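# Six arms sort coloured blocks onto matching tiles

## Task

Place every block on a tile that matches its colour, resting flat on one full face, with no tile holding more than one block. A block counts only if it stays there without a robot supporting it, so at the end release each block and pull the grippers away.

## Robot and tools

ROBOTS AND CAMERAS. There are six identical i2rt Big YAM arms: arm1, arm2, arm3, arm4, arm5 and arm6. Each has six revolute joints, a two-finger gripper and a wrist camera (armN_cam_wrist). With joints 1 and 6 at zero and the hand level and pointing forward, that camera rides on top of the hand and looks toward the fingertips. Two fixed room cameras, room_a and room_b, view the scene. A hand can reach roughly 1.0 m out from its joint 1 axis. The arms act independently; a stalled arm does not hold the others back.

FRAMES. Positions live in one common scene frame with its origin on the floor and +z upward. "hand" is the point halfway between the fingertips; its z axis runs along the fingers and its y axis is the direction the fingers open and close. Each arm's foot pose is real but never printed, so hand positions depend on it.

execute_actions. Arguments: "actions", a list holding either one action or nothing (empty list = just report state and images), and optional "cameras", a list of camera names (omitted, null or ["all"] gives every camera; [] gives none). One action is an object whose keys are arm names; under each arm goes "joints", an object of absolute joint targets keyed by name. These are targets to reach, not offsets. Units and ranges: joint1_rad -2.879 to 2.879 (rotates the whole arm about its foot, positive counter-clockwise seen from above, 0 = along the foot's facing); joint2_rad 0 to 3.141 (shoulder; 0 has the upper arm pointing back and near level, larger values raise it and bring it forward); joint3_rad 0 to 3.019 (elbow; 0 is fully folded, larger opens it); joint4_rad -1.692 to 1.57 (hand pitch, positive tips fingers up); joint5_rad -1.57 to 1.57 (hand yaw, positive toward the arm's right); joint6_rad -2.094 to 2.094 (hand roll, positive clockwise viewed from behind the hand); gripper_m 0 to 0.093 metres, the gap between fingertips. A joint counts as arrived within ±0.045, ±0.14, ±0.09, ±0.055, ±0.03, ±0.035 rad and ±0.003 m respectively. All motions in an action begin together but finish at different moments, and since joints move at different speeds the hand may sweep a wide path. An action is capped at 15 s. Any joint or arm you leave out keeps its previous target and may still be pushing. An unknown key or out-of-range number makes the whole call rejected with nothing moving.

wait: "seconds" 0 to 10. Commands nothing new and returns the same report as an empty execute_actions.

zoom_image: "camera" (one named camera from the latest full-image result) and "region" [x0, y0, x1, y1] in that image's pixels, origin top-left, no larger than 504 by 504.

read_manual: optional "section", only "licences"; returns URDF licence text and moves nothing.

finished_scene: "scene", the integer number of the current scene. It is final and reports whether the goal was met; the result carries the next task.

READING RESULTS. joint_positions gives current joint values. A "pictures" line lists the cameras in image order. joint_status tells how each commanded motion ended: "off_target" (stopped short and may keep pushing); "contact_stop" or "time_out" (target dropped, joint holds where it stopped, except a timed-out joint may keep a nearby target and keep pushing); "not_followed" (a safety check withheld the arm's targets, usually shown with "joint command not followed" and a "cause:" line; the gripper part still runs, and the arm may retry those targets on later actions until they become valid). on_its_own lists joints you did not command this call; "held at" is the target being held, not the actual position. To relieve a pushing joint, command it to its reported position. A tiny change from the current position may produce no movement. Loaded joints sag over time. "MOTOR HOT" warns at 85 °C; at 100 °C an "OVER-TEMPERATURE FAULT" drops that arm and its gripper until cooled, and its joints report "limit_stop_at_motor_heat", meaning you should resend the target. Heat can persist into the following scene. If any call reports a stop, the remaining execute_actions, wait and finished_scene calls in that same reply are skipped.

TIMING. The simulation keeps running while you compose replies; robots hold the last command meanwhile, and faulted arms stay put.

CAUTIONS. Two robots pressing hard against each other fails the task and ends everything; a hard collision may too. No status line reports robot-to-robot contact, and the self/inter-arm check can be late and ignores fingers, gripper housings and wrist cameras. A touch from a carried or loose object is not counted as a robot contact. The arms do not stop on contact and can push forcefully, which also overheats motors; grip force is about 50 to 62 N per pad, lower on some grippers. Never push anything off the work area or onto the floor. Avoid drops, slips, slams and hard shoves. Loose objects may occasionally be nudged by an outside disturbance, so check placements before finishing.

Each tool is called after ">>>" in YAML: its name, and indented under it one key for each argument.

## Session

>>> execute_actions:
  actions: []

Scene clock: 0.00 s.
Motor temperatures (°C, as the motors report them): arm1=[21 26 27 21 19 19] | arm2=[20 27 25 19 21 20] | arm3=[20 21 22 19 20 19] | arm4=[20 23 26 21 19 19] | arm5=[21 23 30 20 21 21] | arm6=[19 23 21 20 21 19]
arm1.joint_positions: joint1_rad=-0.431 joint2_rad=+0.441 joint3_rad=+1.663 joint4_rad=-1.367 joint5_rad=-0.022 joint6_rad=-0.730 gripper_m=+0.094
arm1.joint_status: not commanded
arm1.hand: x=-0.0034 y=-0.0578 z=+1.3283 quat_wxyz=(-0.620, +0.654, -0.387, -0.195) (m; scene frame)
arm2.joint_positions: joint1_rad=-0.493 joint2_rad=+0.322 joint3_rad=+1.617 joint4_rad=-1.423 joint5_rad=-0.167 joint6_rad=-0.498 gripper_m=+0.095
arm2.joint_status: not commanded
arm2.hand: x=+1.1072 y=-0.3504 z=+1.3331 quat_wxyz=(-0.658, +0.341, -0.671, +0.009) (m; scene frame)
arm3.joint_positions: joint1_rad=+0.782 joint2_rad=+0.370 joint3_rad=+1.464 joint4_rad=-1.380 joint5_rad=-0.145 joint6_rad=-0.080 gripper_m=+0.094
arm3.joint_status: not commanded
arm3.hand: x=-0.2241 y=+0.9484 z=+1.2299 quat_wxyz=(-0.399, -0.583, -0.548, +0.448) (m; scene frame)
arm4.joint_positions: joint1_rad=-0.368 joint2_rad=+0.585 joint3_rad=+1.618 joint4_rad=-1.567 joint5_rad=+0.279 joint6_rad=-0.116 gripper_m=+0.095
arm4.joint_status: not commanded
arm4.hand: x=-1.1147 y=-0.8378 z=+1.3004 quat_wxyz=(-0.139, -0.739, -0.449, +0.482) (m; scene frame)
arm5.joint_positions: joint1_rad=-0.176 joint2_rad=+0.390 joint3_rad=+1.464 joint4_rad=-1.136 joint5_rad=-0.061 joint6_rad=+0.308 gripper_m=+0.094
arm5.joint_status: not commanded
arm5.hand: x=+1.3767 y=-1.5824 z=+1.2770 quat_wxyz=(-0.686, -0.224, -0.692, -0.006) (m; scene frame)
arm6.joint_positions: joint1_rad=-0.612 joint2_rad=+0.297 joint3_rad=+1.321 joint4_rad=-1.159 joint5_rad=+0.251 joint6_rad=-0.556 gripper_m=+0.095
arm6.joint_status: not commanded
arm6.hand: x=-0.9853 y=+1.7827 z=+1.2781 quat_wxyz=(-0.656, +0.342, -0.669, +0.075) (m; scene frame)
pictures: arm1_cam_wrist, arm2_cam_wrist, arm3_cam_wrist, arm4_cam_wrist, arm5_cam_wrist, arm6_cam_wrist, room_a, room_b
Images, in order (width x height): arm1_cam_wrist 504x504, arm2_cam_wrist 504x504, arm3_cam_wrist 504x504, arm4_cam_wrist 504x504, arm5_cam_wrist 504x504, arm6_cam_wrist 504x504, room_a 504x504, room_b 504x504.

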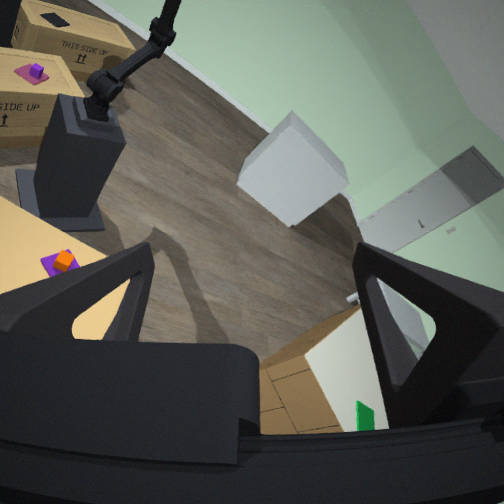

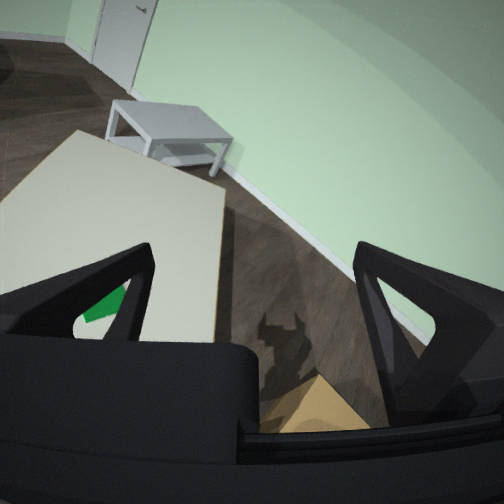

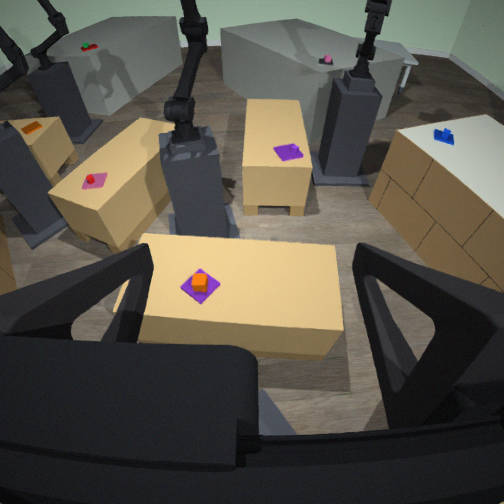

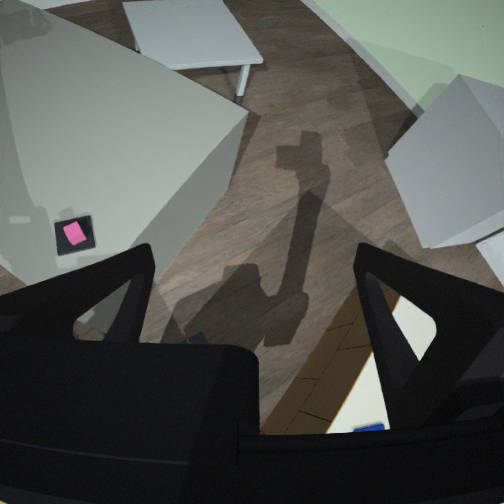

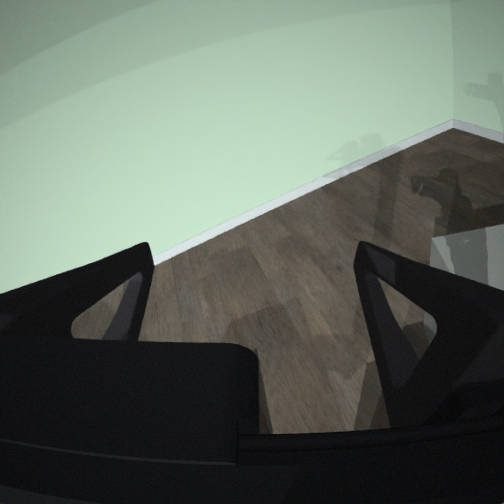

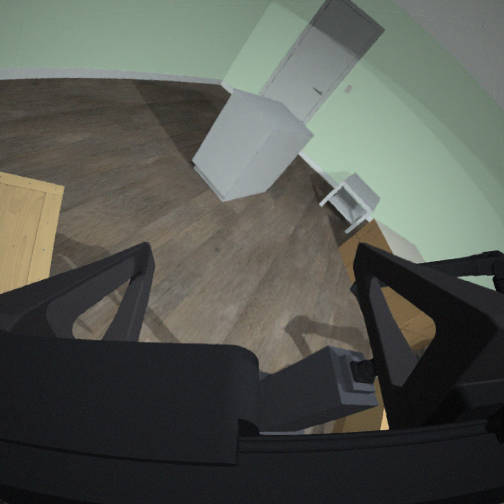

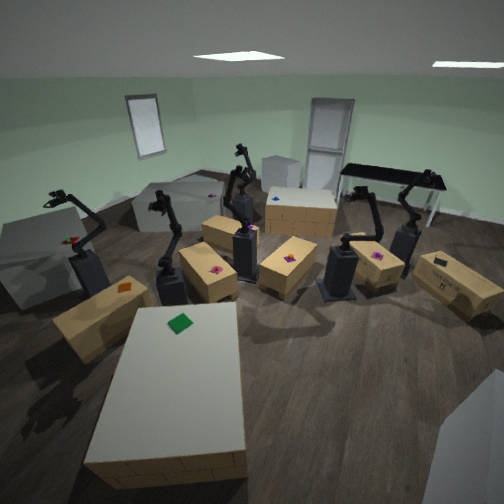

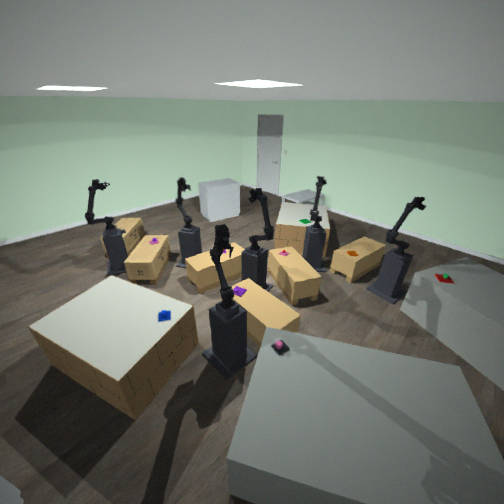

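>>> zoom_image:
  camera: "arm3_cam_wrist"
  region: [0, 20, 252, 220]

>>> zoom_image:
  camera: "arm3_cam_wrist"
  region: [240, 30, 492, 200]

>>> zoom_image:
  camera: "room_a"
  region: [30, 170, 282, 350]

>>> zoom_image:
  camera: "room_a"
  region: [250, 170, 502, 330]

>>> zoom_image:
  camera: "room_b"
  region: [80, 190, 332, 370]

>>> zoom_image:
  camera: "room_b"
  region: [250, 190, 502, 370]

Region (0, 20, 252, 220) of arm3_cam_wrist's 504x504 image, scaled by 2.000, with more detail than that image has; it fills the top 400 rows of this view, and the rest is white.

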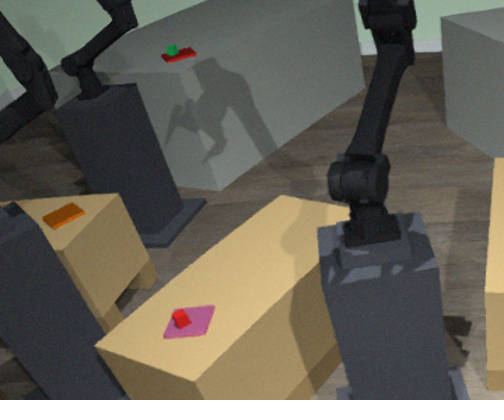

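Region (240, 30, 492, 200) of arm3_cam_wrist's 504x504 image, scaled by 2.000, with more detail than that image has; it fills the top 340 rows of this view, and the rest is white.

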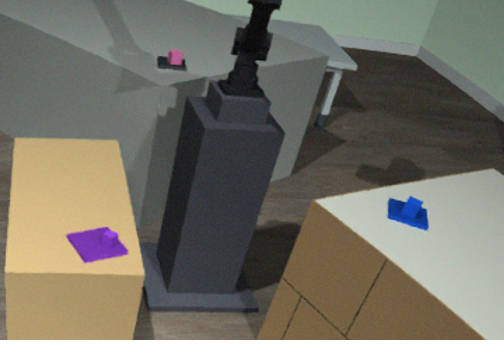

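Region (30, 170, 282, 350) of room_a's 504x504 image, scaled by 2.000, with more detail than that image has; it fills the top 360 rows of this view, and the rest is white.

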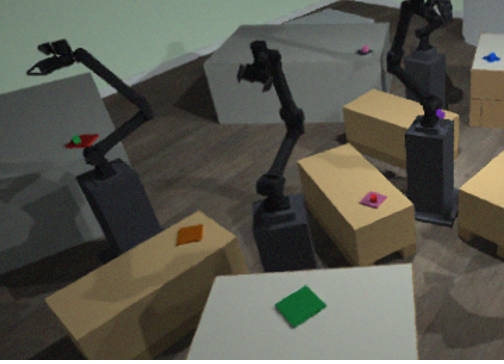

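Region (250, 170, 502, 330) of room_a's 504x504 image, scaled by 2.000, with more detail than that image has; it fills the top 320 rows of this view, and the rest is white.

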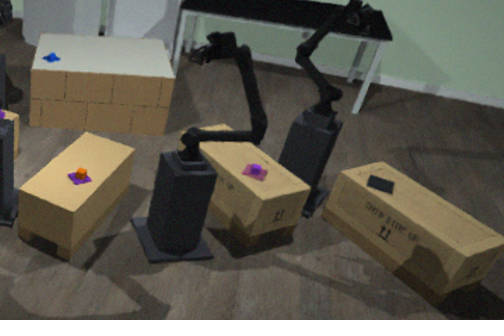

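Region (80, 190, 332, 370) of room_b's 504x504 image, scaled by 2.000, with more detail than that image has; it fills the top 360 rows of this view, and the rest is white.

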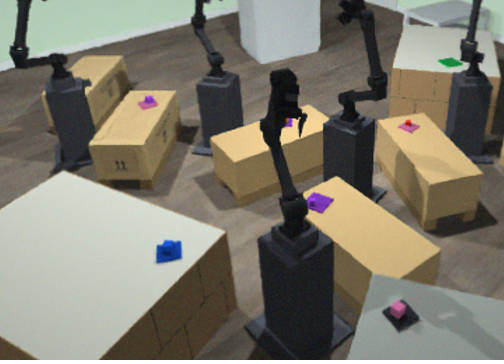

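Region (250, 190, 502, 370) of room_b's 504x504 image, scaled by 2.000, with more detail than that image has; it fills the top 360 rows of this view, and the rest is white.

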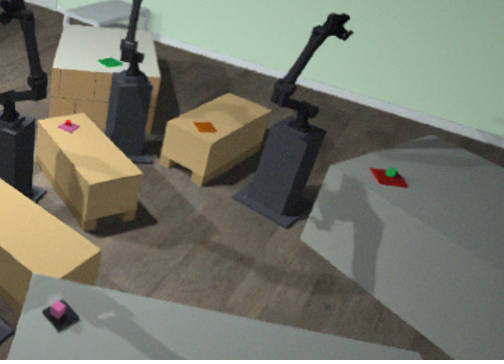

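>>> execute_actions:
  actions:
    - {"arm1":{"joints":{"joint1_rad":-0.07,"joint2_rad":1.95,"joint3_rad":1.30,"joint4_rad":-0.905,"joint5_rad":0,"joint6_rad":0}},"arm2":{"joints":{"joint1_rad":0.02,"joint2_rad":1.54,"joint3_rad":1.295,"joint4_rad":-1.315,"joint5_rad":0,"joint6_rad":0}},"arm3":{"joints":{"joint1_rad":-1.274,"joint2_rad":1.845,"joint3_rad":1.218,"joint4_rad":-0.93,"joint5_rad":0,"joint6_rad":0}},"arm4":{"joints":{"joint1_rad":0.067,"joint2_rad":1.772,"joint3_rad":1.468,"joint4_rad":-1.255,"joint5_rad":0,"joint6_rad":0}},"arm5":{"joints":{"joint1_rad":-1.835,"joint2_rad":1.686,"joint3_rad":1.515,"joint4_rad":-1.385,"joint5_rad":0,"joint6_rad":0}}}
  cameras: ["arm1_cam_wrist","arm2_cam_wrist","arm3_cam_wrist","arm4_cam_wrist","arm5_cam_wrist"]

Scene clock: 115.83 s.
Motor temperatures (°C, as the motors report them): arm1=[21 25 28 21 19 19] | arm2=[20 27 26 19 21 20] | arm3=[20 21 24 19 20 19] | arm4=[20 22 29 21 19 19] | arm5=[21 23 30 20 21 21] | arm6=[19 23 24 20 21 19]
arm1.joint_positions: joint1_rad=-0.074 joint2_rad=+1.954 joint3_rad=+1.298 joint4_rad=-0.912 joint5_rad=-0.002 joint6_rad=-0.008 gripper_m=+0.094
arm1.joint_status: all done
arm1.hand: x=-0.0740 y=+0.3809 z=+0.6236 quat_wxyz=(+0.003, +0.746, -0.666, +0.003) (m; scene frame)
arm2.joint_positions: joint1_rad=+0.015 joint2_rad=+1.541 joint3_rad=+1.290 joint4_rad=-1.327 joint5_rad=-0.002 joint6_rad=-0.010 gripper_m=+0.095
arm2.joint_status: all done
arm2.hand: x=+1.3967 y=-0.0708 z=+0.8485 quat_wxyz=(+0.007, +0.393, -0.920, +0.004) (m; scene frame)
arm3.joint_positions: joint1_rad=-1.281 joint2_rad=+1.860 joint3_rad=+1.211 joint4_rad=-0.929 joint5_rad=-0.001 joint6_rad=-0.011 gripper_m=+0.094
arm3.joint_status: all done
arm3.hand: x=-0.5861 y=+1.3875 z=+0.6224 quat_wxyz=(+0.000, -0.935, +0.354, -0.008) (m; scene frame)
arm4.joint_positions: joint1_rad=+0.061 joint2_rad=+1.774 joint3_rad=+1.468 joint4_rad=-1.265 joint5_rad=+0.003 joint6_rad=-0.009 gripper_m=+0.095
arm4.joint_status: all done
arm4.hand: x=-1.0059 y=-1.2548 z=+0.8265 quat_wxyz=(-0.004, -0.704, -0.710, -0.003) (m; scene frame)
arm5.joint_positions: joint1_rad=-1.841 joint2_rad=+1.706 joint3_rad=+1.501 joint4_rad=-1.371 joint5_rad=-0.001 joint6_rad=+0.012 gripper_m=+0.094
arm5.joint_status: all done
arm5.hand: x=+1.0316 y=-2.0027 z=+0.7866 quat_wxyz=(+0.003, -0.853, -0.522, -0.007) (m; scene frame)
arm6.joint_positions: joint1_rad=-0.612 joint2_rad=+0.297 joint3_rad=+1.321 joint4_rad=-1.159 joint5_rad=+0.251 joint6_rad=-0.556 gripper_m=+0.095
arm6.joint_status: not commanded
arm6.hand: x=-0.9853 y=+1.7827 z=+1.2781 quat_wxyz=(-0.656, +0.342, -0.669, +0.075) (m; scene frame)
pictures: arm1_cam_wrist, arm2_cam_wrist, arm3_cam_wrist, arm4_cam_wrist, arm5_cam_wrist
Images, in order (width x height): arm1_cam_wrist 504x504, arm2_cam_wrist 504x504, arm3_cam_wrist 504x504, arm4_cam_wrist 504x504, arm5_cam_wrist 504x504.

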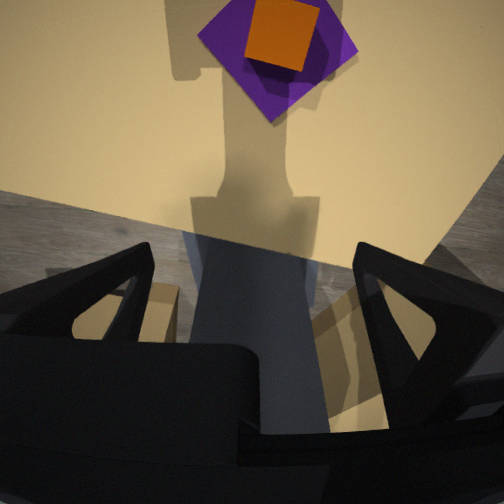

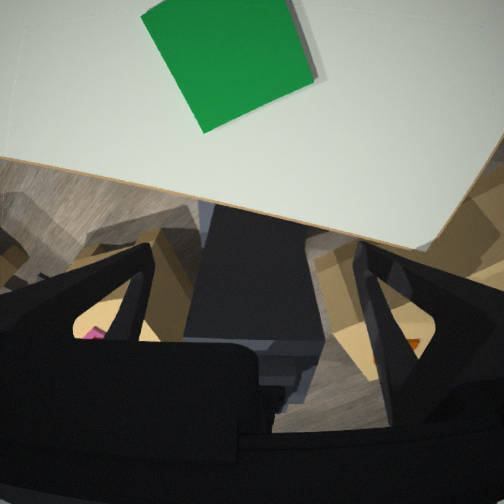

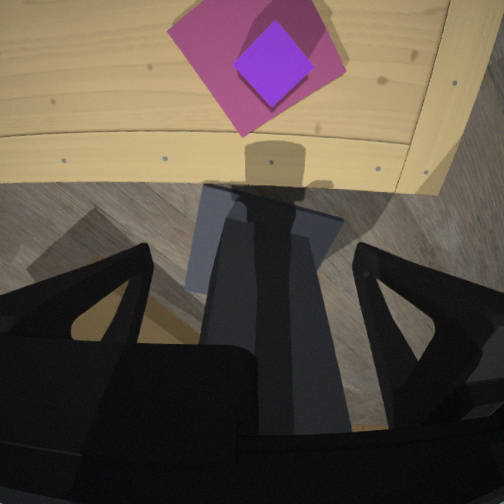

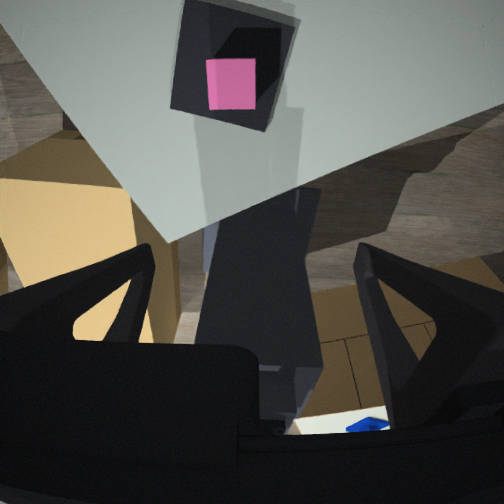

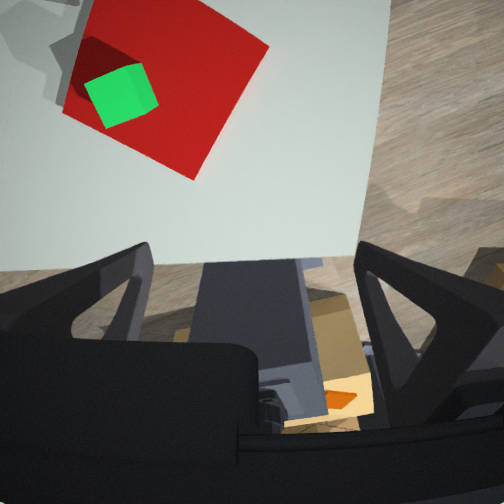

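>>> execute_actions:
  actions: []

Scene clock: 134.03 s.
Motor temperatures (°C, as the motors report them): arm1=[21 26 28 21 19 19] | arm2=[20 27 27 19 21 20] | arm3=[20 22 24 19 20 19] | arm4=[20 24 30 21 19 19] | arm5=[21 24 31 20 21 21] | arm6=[19 23 24 20 21 19]
arm1.joint_positions: joint1_rad=-0.074 joint2_rad=+1.954 joint3_rad=+1.298 joint4_rad=-0.912 joint5_rad=-0.002 joint6_rad=-0.007 gripper_m=+0.094
arm1.joint_status: all done
arm1.hand: x=-0.0740 y=+0.3809 z=+0.6236 quat_wxyz=(+0.003, +0.745, -0.667, +0.003) (m; scene frame)
arm2.joint_positions: joint1_rad=+0.015 joint2_rad=+1.541 joint3_rad=+1.290 joint4_rad=-1.327 joint5_rad=-0.002 joint6_rad=-0.010 gripper_m=+0.095
arm2.joint_status: all done
arm2.hand: x=+1.3967 y=-0.0708 z=+0.8485 quat_wxyz=(+0.007, +0.393, -0.920, +0.004) (m; scene frame)
arm3.joint_positions: joint1_rad=-1.281 joint2_rad=+1.860 joint3_rad=+1.211 joint4_rad=-0.929 joint5_rad=-0.001 joint6_rad=-0.011 gripper_m=+0.094
arm3.joint_status: all done
arm3.hand: x=-0.5861 y=+1.3875 z=+0.6224 quat_wxyz=(+0.000, -0.935, +0.354, -0.008) (m; scene frame)
arm4.joint_positions: joint1_rad=+0.061 joint2_rad=+1.774 joint3_rad=+1.468 joint4_rad=-1.265 joint5_rad=+0.003 joint6_rad=-0.009 gripper_m=+0.095
arm4.joint_status: all done
arm4.hand: x=-1.0059 y=-1.2548 z=+0.8265 quat_wxyz=(-0.004, -0.704, -0.710, -0.003) (m; scene frame)
arm5.joint_positions: joint1_rad=-1.841 joint2_rad=+1.706 joint3_rad=+1.501 joint4_rad=-1.371 joint5_rad=-0.001 joint6_rad=+0.012 gripper_m=+0.094
arm5.joint_status: all done
arm5.hand: x=+1.0316 y=-2.0027 z=+0.7866 quat_wxyz=(+0.003, -0.853, -0.522, -0.007) (m; scene frame)
arm6.joint_positions: joint1_rad=-0.612 joint2_rad=+0.297 joint3_rad=+1.321 joint4_rad=-1.159 joint5_rad=+0.251 joint6_rad=-0.556 gripper_m=+0.095
arm6.joint_status: not commanded
arm6.hand: x=-0.9853 y=+1.7827 z=+1.2781 quat_wxyz=(-0.656, +0.342, -0.669, +0.075) (m; scene frame)
pictures: arm1_cam_wrist, arm2_cam_wrist, arm3_cam_wrist, arm4_cam_wrist, arm5_cam_wrist, arm6_cam_wrist, room_a, room_b
Images, in order (width x height): arm1_cam_wrist 504x504, arm2_cam_wrist 504x504, arm3_cam_wrist 504x504, arm4_cam_wrist 504x504, arm5_cam_wrist 504x504, arm6_cam_wrist 504x504, room_a 504x504, room_b 504x504.

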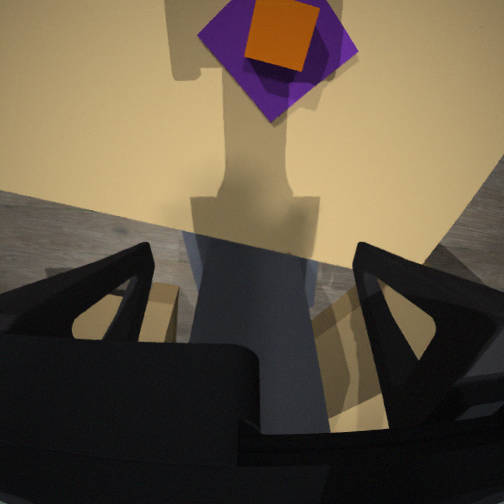

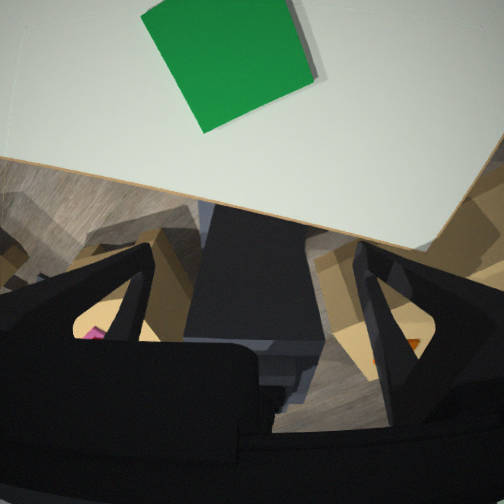

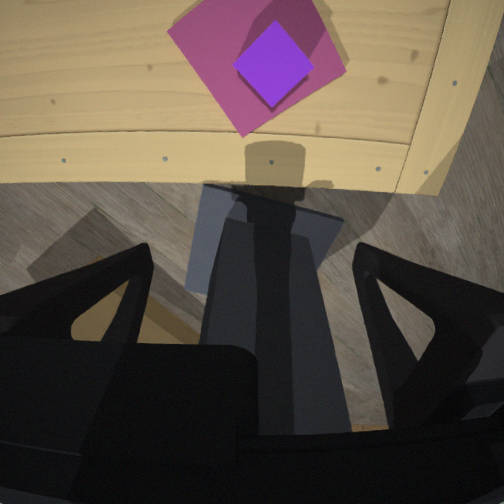

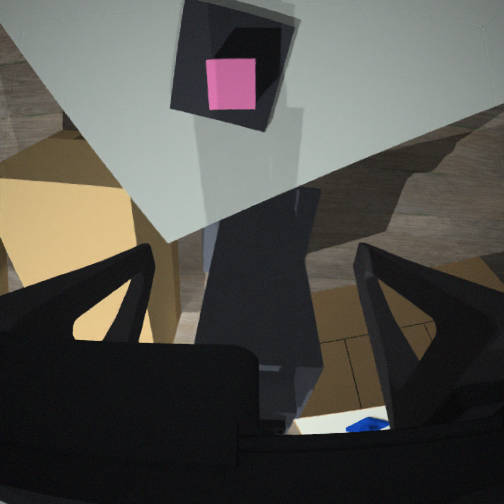

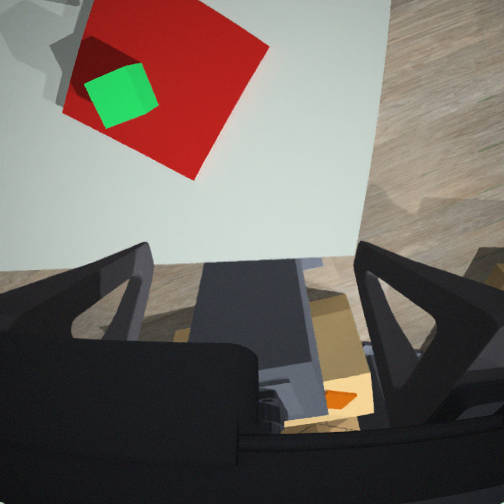

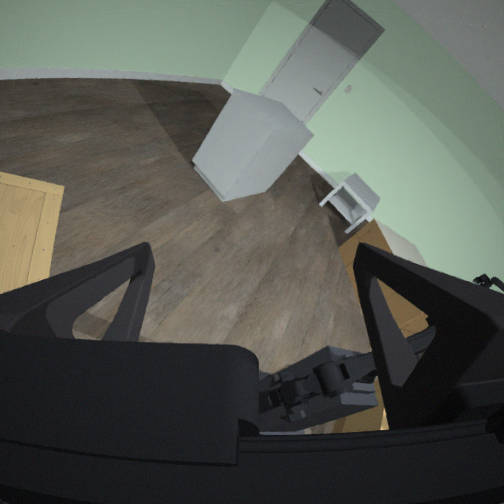

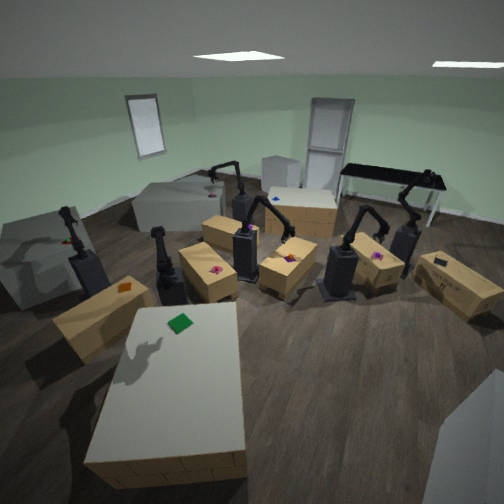

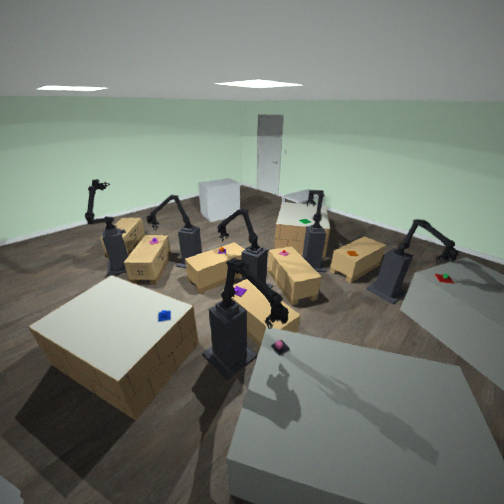

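>>> zoom_image:
  camera: "arm5_cam_wrist"
  region: [40, 20, 240, 200]

>>> zoom_image:
  camera: "room_a"
  region: [0, 180, 280, 380]

Region (40, 20, 240, 200) of arm5_cam_wrist's 504x504 image, scaled by 2.520, with more detail than that image has; it fills the top 454 rows of this view, and the rest is white.

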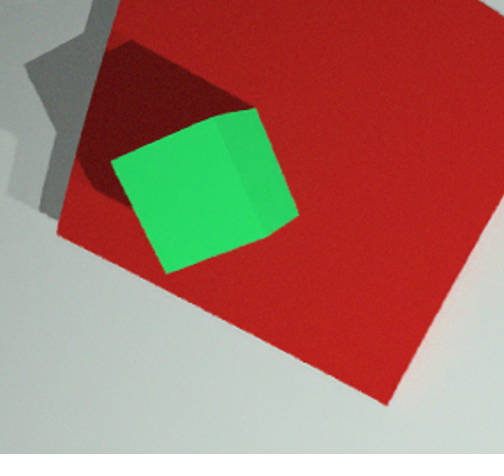

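Region (0, 180, 280, 380) of room_a's 504x504 image, scaled by 1.800, with more detail than that image has; it fills the top 360 rows of this view, and the rest is white.

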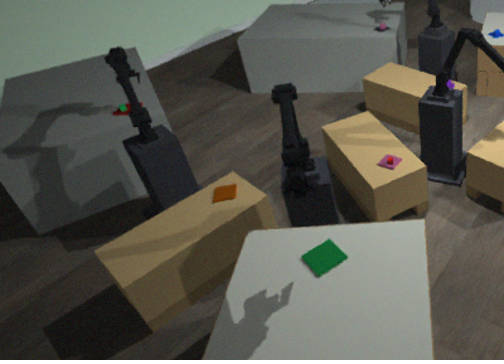

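>>> execute_actions:
  actions:
    - {"arm1":{"joints":{"joint1_rad":-0.109,"joint2_rad":2.485,"joint3_rad":1.697,"joint4_rad":-0.745,"joint6_rad":0.23}},"arm2":{"joints":{"joint1_rad":2.08,"joint2_rad":1.975,"joint3_rad":1.49,"joint4_rad":-1.04}},"arm3":{"joints":{"joint1_rad":-1.309,"joint2_rad":2.335,"joint3_rad":1.45,"joint4_rad":-0.64,"joint6_rad":0.78}},"arm4":{"joints":{"joint1_rad":0.097,"joint2_rad":2.005,"joint3_rad":1.55,"joint4_rad":-1.08,"joint6_rad":0.03}},"arm5":{"joints":{"joint1_rad":-1.632,"joint2_rad":1.92,"joint3_rad":1.575,"joint4_rad":-1.19,"joint6_rad":-0.04}}}
  cameras: ["arm1_cam_wrist","arm2_cam_wrist","arm3_cam_wrist","arm4_cam_wrist","arm5_cam_wrist"]

Scene clock: 254.00 s.
Motor temperatures (°C, as the motors report them): arm1=[21 27 29 21 19 19] | arm2=[20 27 29 19 21 20] | arm3=[20 23 24 19 20 19] | arm4=[20 25 31 21 19 19] | arm5=[21 25 31 20 21 21] | arm6=[19 22 24 20 21 19]
arm1.joint_positions: joint1_rad=-0.112 joint2_rad=+2.482 joint3_rad=+1.667 joint4_rad=-0.746 joint5_rad=-0.004 joint6_rad=+0.222 gripper_m=+0.094
arm1.joint_status: all done
arm1.hand: x=-0.0606 y=+0.4775 z=+0.4303 quat_wxyz=(+0.001, +0.650, -0.760, +0.000) (m; scene frame)
arm2.joint_positions: joint1_rad=+2.091 joint2_rad=+2.006 joint3_rad=+1.470 joint4_rad=-1.044 joint5_rad=+0.000 joint6_rad=-0.008 gripper_m=+0.095
arm2.joint_status: all done
arm2.hand: x=+0.5353 y=-0.2412 z=+0.6871 quat_wxyz=(+0.006, +0.992, -0.129, +0.003) (m; scene frame)
arm3.joint_positions: joint1_rad=-1.306 joint2_rad=+2.358 joint3_rad=+1.429 joint4_rad=-0.647 joint5_rad=-0.003 joint6_rad=+0.768 gripper_m=+0.094
arm3.joint_status: all done
arm3.hand: x=-0.6249 y=+1.4428 z=+0.4222 quat_wxyz=(+0.002, -0.723, +0.691, -0.007) (m; scene frame)
arm4.joint_positions: joint1_rad=+0.089 joint2_rad=+2.003 joint3_rad=+1.524 joint4_rad=-1.096 joint5_rad=+0.003 joint6_rad=+0.021 gripper_m=+0.095
arm4.joint_status: all done
arm4.hand: x=-0.9887 y=-1.3059 z=+0.7241 quat_wxyz=(-0.002, -0.705, -0.709, -0.004) (m; scene frame)
arm5.joint_positions: joint1_rad=-1.634 joint2_rad=+1.938 joint3_rad=+1.542 joint4_rad=-1.205 joint5_rad=-0.001 joint6_rad=-0.029 gripper_m=+0.094
arm5.joint_status: all done
arm5.hand: x=+1.1180 y=-2.0904 z=+0.6804 quat_wxyz=(+0.010, -0.782, -0.623, -0.017) (m; scene frame)
arm6.joint_positions: joint1_rad=-0.612 joint2_rad=+0.297 joint3_rad=+1.321 joint4_rad=-1.159 joint5_rad=+0.251 joint6_rad=-0.556 gripper_m=+0.095
arm6.joint_status: not commanded
arm6.hand: x=-0.9853 y=+1.7827 z=+1.2781 quat_wxyz=(-0.656, +0.342, -0.669, +0.075) (m; scene frame)
pictures: arm1_cam_wrist, arm2_cam_wrist, arm3_cam_wrist, arm4_cam_wrist, arm5_cam_wrist
Images, in order (width x height): arm1_cam_wrist 504x504, arm2_cam_wrist 504x504, arm3_cam_wrist 504x504, arm4_cam_wrist 504x504, arm5_cam_wrist 504x504.

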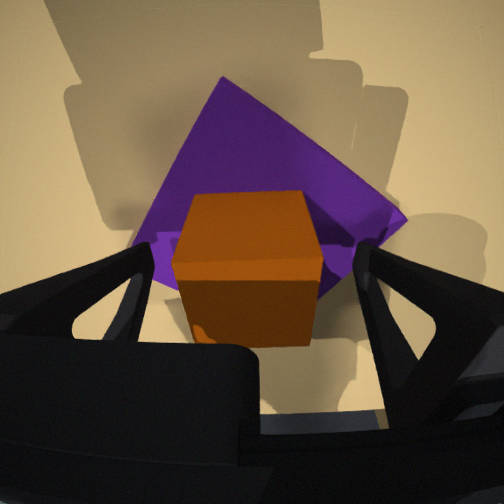

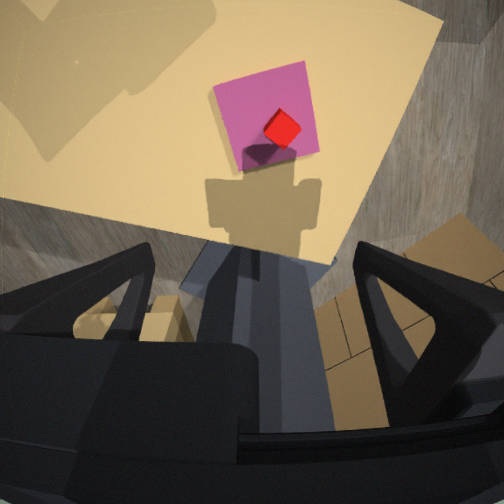

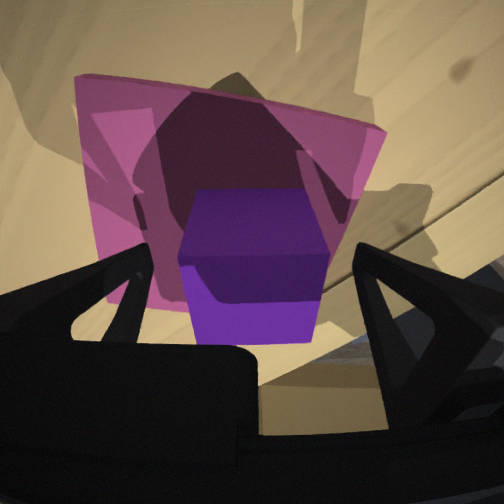

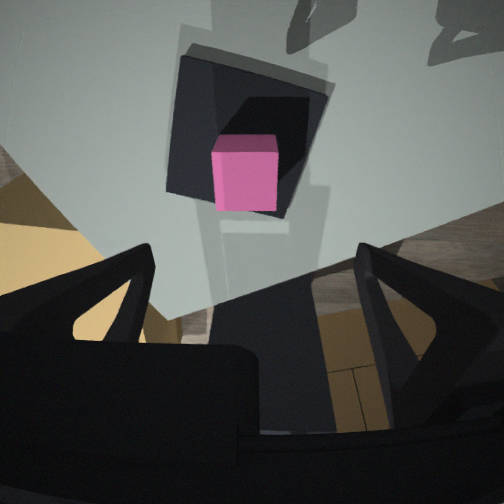

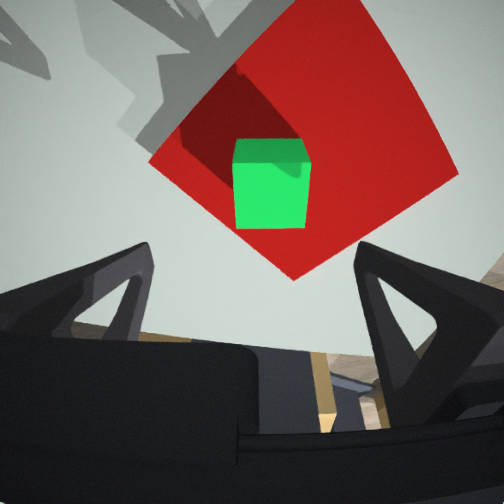

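>>> zoom_image:
  camera: "arm2_cam_wrist"
  region: [200, 40, 360, 200]

>>> zoom_image:
  camera: "arm4_cam_wrist"
  region: [150, 40, 350, 240]

>>> zoom_image:
  camera: "arm5_cam_wrist"
  region: [140, 100, 340, 300]

Region (200, 40, 360, 200) of arm2_cam_wrist's 504x504 image, scaled by 3.150, with more detail than that image has.

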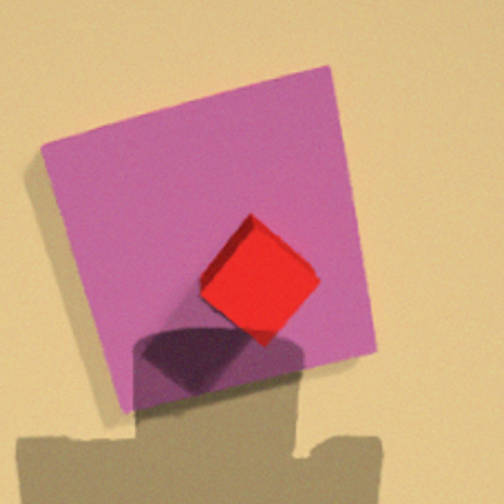

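Region (150, 40, 350, 240) of arm4_cam_wrist's 504x504 image, scaled by 2.520, with more detail than that image has.

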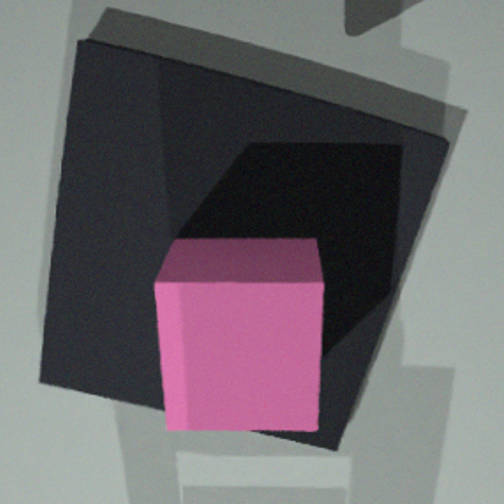

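Region (140, 100, 340, 300) of arm5_cam_wrist's 504x504 image, scaled by 2.520, with more detail than that image has.

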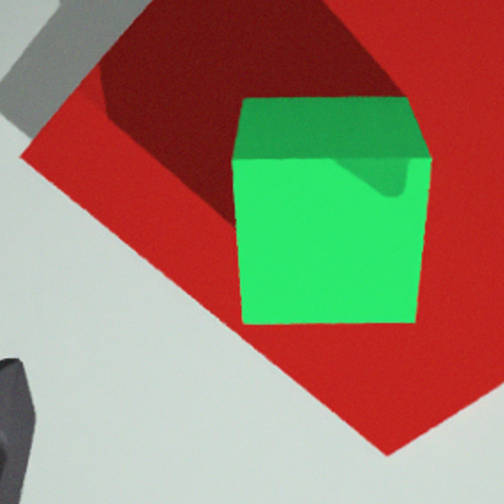

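>>> execute_actions:
  actions:
    - {"arm1":{"joints":{"gripper_m":0.03}},"arm2":{"joints":{"joint1_rad":2.035,"joint2_rad":2.478,"joint3_rad":1.532,"joint4_rad":-0.577,"joint6_rad":0.65}},"arm3":{"joints":{"gripper_m":0.028}},"arm4":{"joints":{"joint1_rad":0.105,"joint2_rad":2.165,"joint3_rad":1.473,"joint4_rad":-0.852}},"arm5":{"joints":{"joint1_rad":-1.65,"joint2_rad":2.005,"joint3_rad":1.53,"joint4_rad":-1.06}}}
  cameras: ["arm2_cam_wrist","arm4_cam_wrist","arm5_cam_wrist"]

Scene clock: 347.63 s.
Motor temperatures (°C, as the motors report them): arm1=[21 29 30 21 19 19] | arm2=[20 30 30 19 21 20] | arm3=[20 25 23 19 20 19] | arm4=[20 27 32 21 19 19] | arm5=[21 26 32 20 21 21] | arm6=[19 22 24 20 21 19]
arm1.joint_positions: joint1_rad=-0.112 joint2_rad=+2.482 joint3_rad=+1.667 joint4_rad=-0.746 joint5_rad=-0.002 joint6_rad=+0.224 gripper_m=+0.047
arm1.joint_status: gripper_m off_target (ended at +0.047, target +0.030)
arm1.hand: x=-0.0604 y=+0.4775 z=+0.4303 quat_wxyz=(+0.000, +0.650, -0.760, +0.000) (m; scene frame)
arm2.joint_positions: joint1_rad=+2.035 joint2_rad=+2.509 joint3_rad=+1.514 joint4_rad=-0.592 joint5_rad=-0.002 joint6_rad=+0.640 gripper_m=+0.095
arm2.joint_status: all done
arm2.hand: x=+0.5412 y=-0.2129 z=+0.4161 quat_wxyz=(+0.005, +0.886, -0.463, +0.009) (m; scene frame)
arm3.joint_positions: joint1_rad=-1.306 joint2_rad=+2.358 joint3_rad=+1.429 joint4_rad=-0.647 joint5_rad=-0.003 joint6_rad=+0.768 gripper_m=+0.047
arm3.joint_status: gripper_m off_target (ended at +0.047, target +0.028)
arm3.hand: x=-0.6249 y=+1.4428 z=+0.4222 quat_wxyz=(+0.002, -0.722, +0.692, -0.007) (m; scene frame)
arm4.joint_positions: joint1_rad=+0.090 joint2_rad=+2.165 joint3_rad=+1.471 joint4_rad=-0.869 joint5_rad=+0.003 joint6_rad=+0.021 gripper_m=+0.095
arm4.joint_status: all done
arm4.hand: x=-0.9865 y=-1.3115 z=+0.6160 quat_wxyz=(-0.007, -0.705, -0.710, +0.000) (m; scene frame)
arm5.joint_positions: joint1_rad=-1.643 joint2_rad=+2.023 joint3_rad=+1.527 joint4_rad=-1.077 joint5_rad=-0.001 joint6_rad=-0.029 gripper_m=+0.094
arm5.joint_status: all done
arm5.hand: x=+1.1090 y=-2.1058 z=+0.6273 quat_wxyz=(+0.001, -0.785, -0.620, -0.006) (m; scene frame)
arm6.joint_positions: joint1_rad=-0.612 joint2_rad=+0.297 joint3_rad=+1.321 joint4_rad=-1.159 joint5_rad=+0.251 joint6_rad=-0.556 gripper_m=+0.095
arm6.joint_status: not commanded
arm6.hand: x=-0.9853 y=+1.7827 z=+1.2781 quat_wxyz=(-0.656, +0.342, -0.669, +0.075) (m; scene frame)
pictures: arm2_cam_wrist, arm4_cam_wrist, arm5_cam_wrist
Images, in order (width x height): arm2_cam_wrist 504x504, arm4_cam_wrist 504x504, arm5_cam_wrist 504x504.

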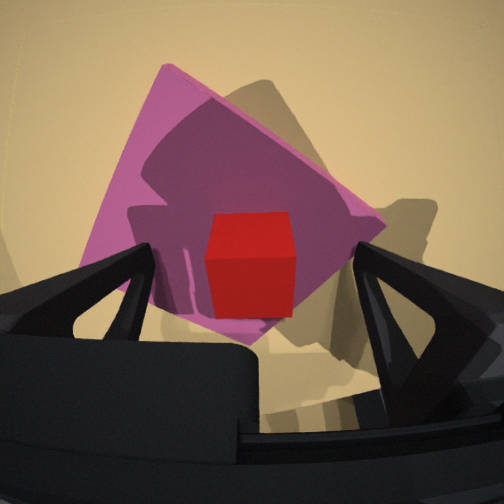

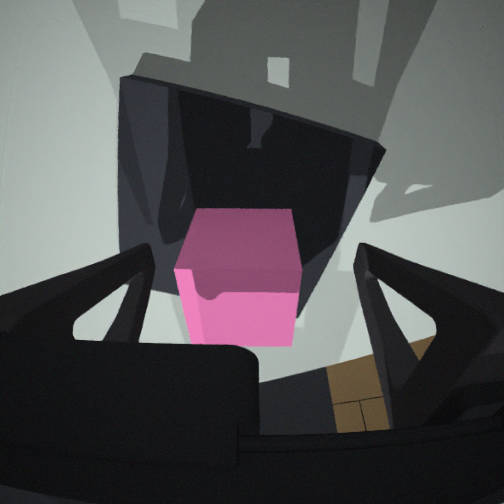

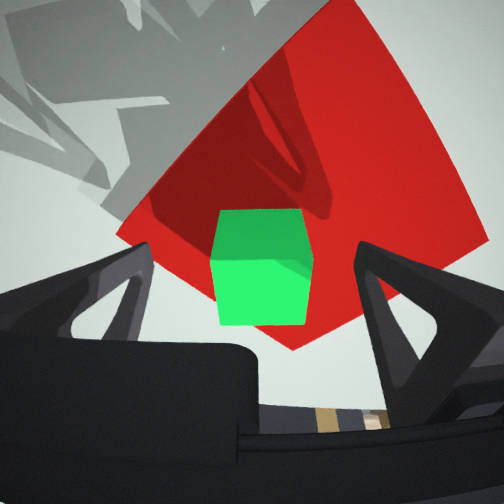

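>>> execute_actions:
  actions:
    - {"arm1":{"joints":{"joint2_rad":2.36,"joint4_rad":-0.87}},"arm2":{"joints":{"gripper_m":0.014}},"arm3":{"joints":{"joint2_rad":2.24,"joint4_rad":-0.765}},"arm4":{"joints":{"gripper_m":0.027}},"arm5":{"joints":{"gripper_m":0.019}}}
  cameras: ["arm1_cam_wrist","arm3_cam_wrist"]

Scene clock: 441.13 s.
Motor temperatures (°C, as the motors report them): arm1=[21 30 30 21 19 19] | arm2=[20 31 27 19 21 20] | arm3=[20 26 23 19 20 19] | arm4=[20 28 30 21 19 19] | arm5=[21 27 30 20 21 21] | arm6=[19 22 24 20 21 19]
arm1.joint_positions: joint1_rad=-0.112 joint2_rad=+2.347 joint3_rad=+1.671 joint4_rad=-0.862 joint5_rad=-0.002 joint6_rad=+0.224 gripper_m=+0.047
arm1.joint_status: all done
arm1.hand: x=-0.0616 y=+0.4929 z=+0.5134 quat_wxyz=(-0.006, +0.650, -0.760, -0.009) (m; scene frame)
arm2.joint_positions: joint1_rad=+2.035 joint2_rad=+2.509 joint3_rad=+1.514 joint4_rad=-0.592 joint5_rad=-0.002 joint6_rad=+0.641 gripper_m=+0.032
arm2.joint_status: gripper_m off_target (ended at +0.032, target +0.014)
arm2.hand: x=+0.5412 y=-0.2129 z=+0.4161 quat_wxyz=(+0.005, +0.886, -0.463, +0.009) (m; scene frame)
arm3.joint_positions: joint1_rad=-1.306 joint2_rad=+2.251 joint3_rad=+1.429 joint4_rad=-0.758 joint5_rad=-0.003 joint6_rad=+0.768 gripper_m=+0.047
arm3.joint_status: all done
arm3.hand: x=-0.6294 y=+1.4465 z=+0.4807 quat_wxyz=(+0.002, -0.722, +0.692, -0.008) (m; scene frame)
arm4.joint_positions: joint1_rad=+0.090 joint2_rad=+2.165 joint3_rad=+1.471 joint4_rad=-0.869 joint5_rad=+0.002 joint6_rad=+0.022 gripper_m=+0.041
arm4.joint_status: gripper_m off_target (ended at +0.041, target +0.027)
arm4.hand: x=-0.9862 y=-1.3115 z=+0.6160 quat_wxyz=(-0.007, -0.705, -0.709, -0.001) (m; scene frame)
arm5.joint_positions: joint1_rad=-1.643 joint2_rad=+2.023 joint3_rad=+1.527 joint4_rad=-1.076 joint5_rad=+0.000 joint6_rad=-0.029 gripper_m=+0.037
arm5.joint_status: gripper_m off_target (ended at +0.037, target +0.019)
arm5.hand: x=+1.1089 y=-2.1059 z=+0.6273 quat_wxyz=(+0.001, -0.785, -0.620, -0.006) (m; scene frame)
arm6.joint_positions: joint1_rad=-0.612 joint2_rad=+0.297 joint3_rad=+1.321 joint4_rad=-1.159 joint5_rad=+0.251 joint6_rad=-0.556 gripper_m=+0.095
arm6.joint_status: not commanded
arm6.hand: x=-0.9853 y=+1.7827 z=+1.2781 quat_wxyz=(-0.656, +0.342, -0.669, +0.075) (m; scene frame)
pictures: arm1_cam_wrist, arm3_cam_wrist
Images, in order (width x height): arm1_cam_wrist 504x504, arm3_cam_wrist 504x504.

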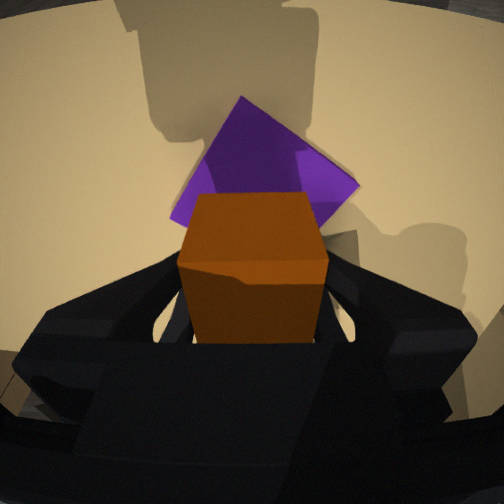

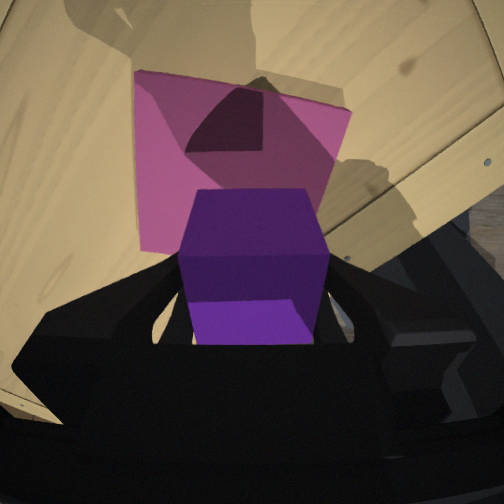

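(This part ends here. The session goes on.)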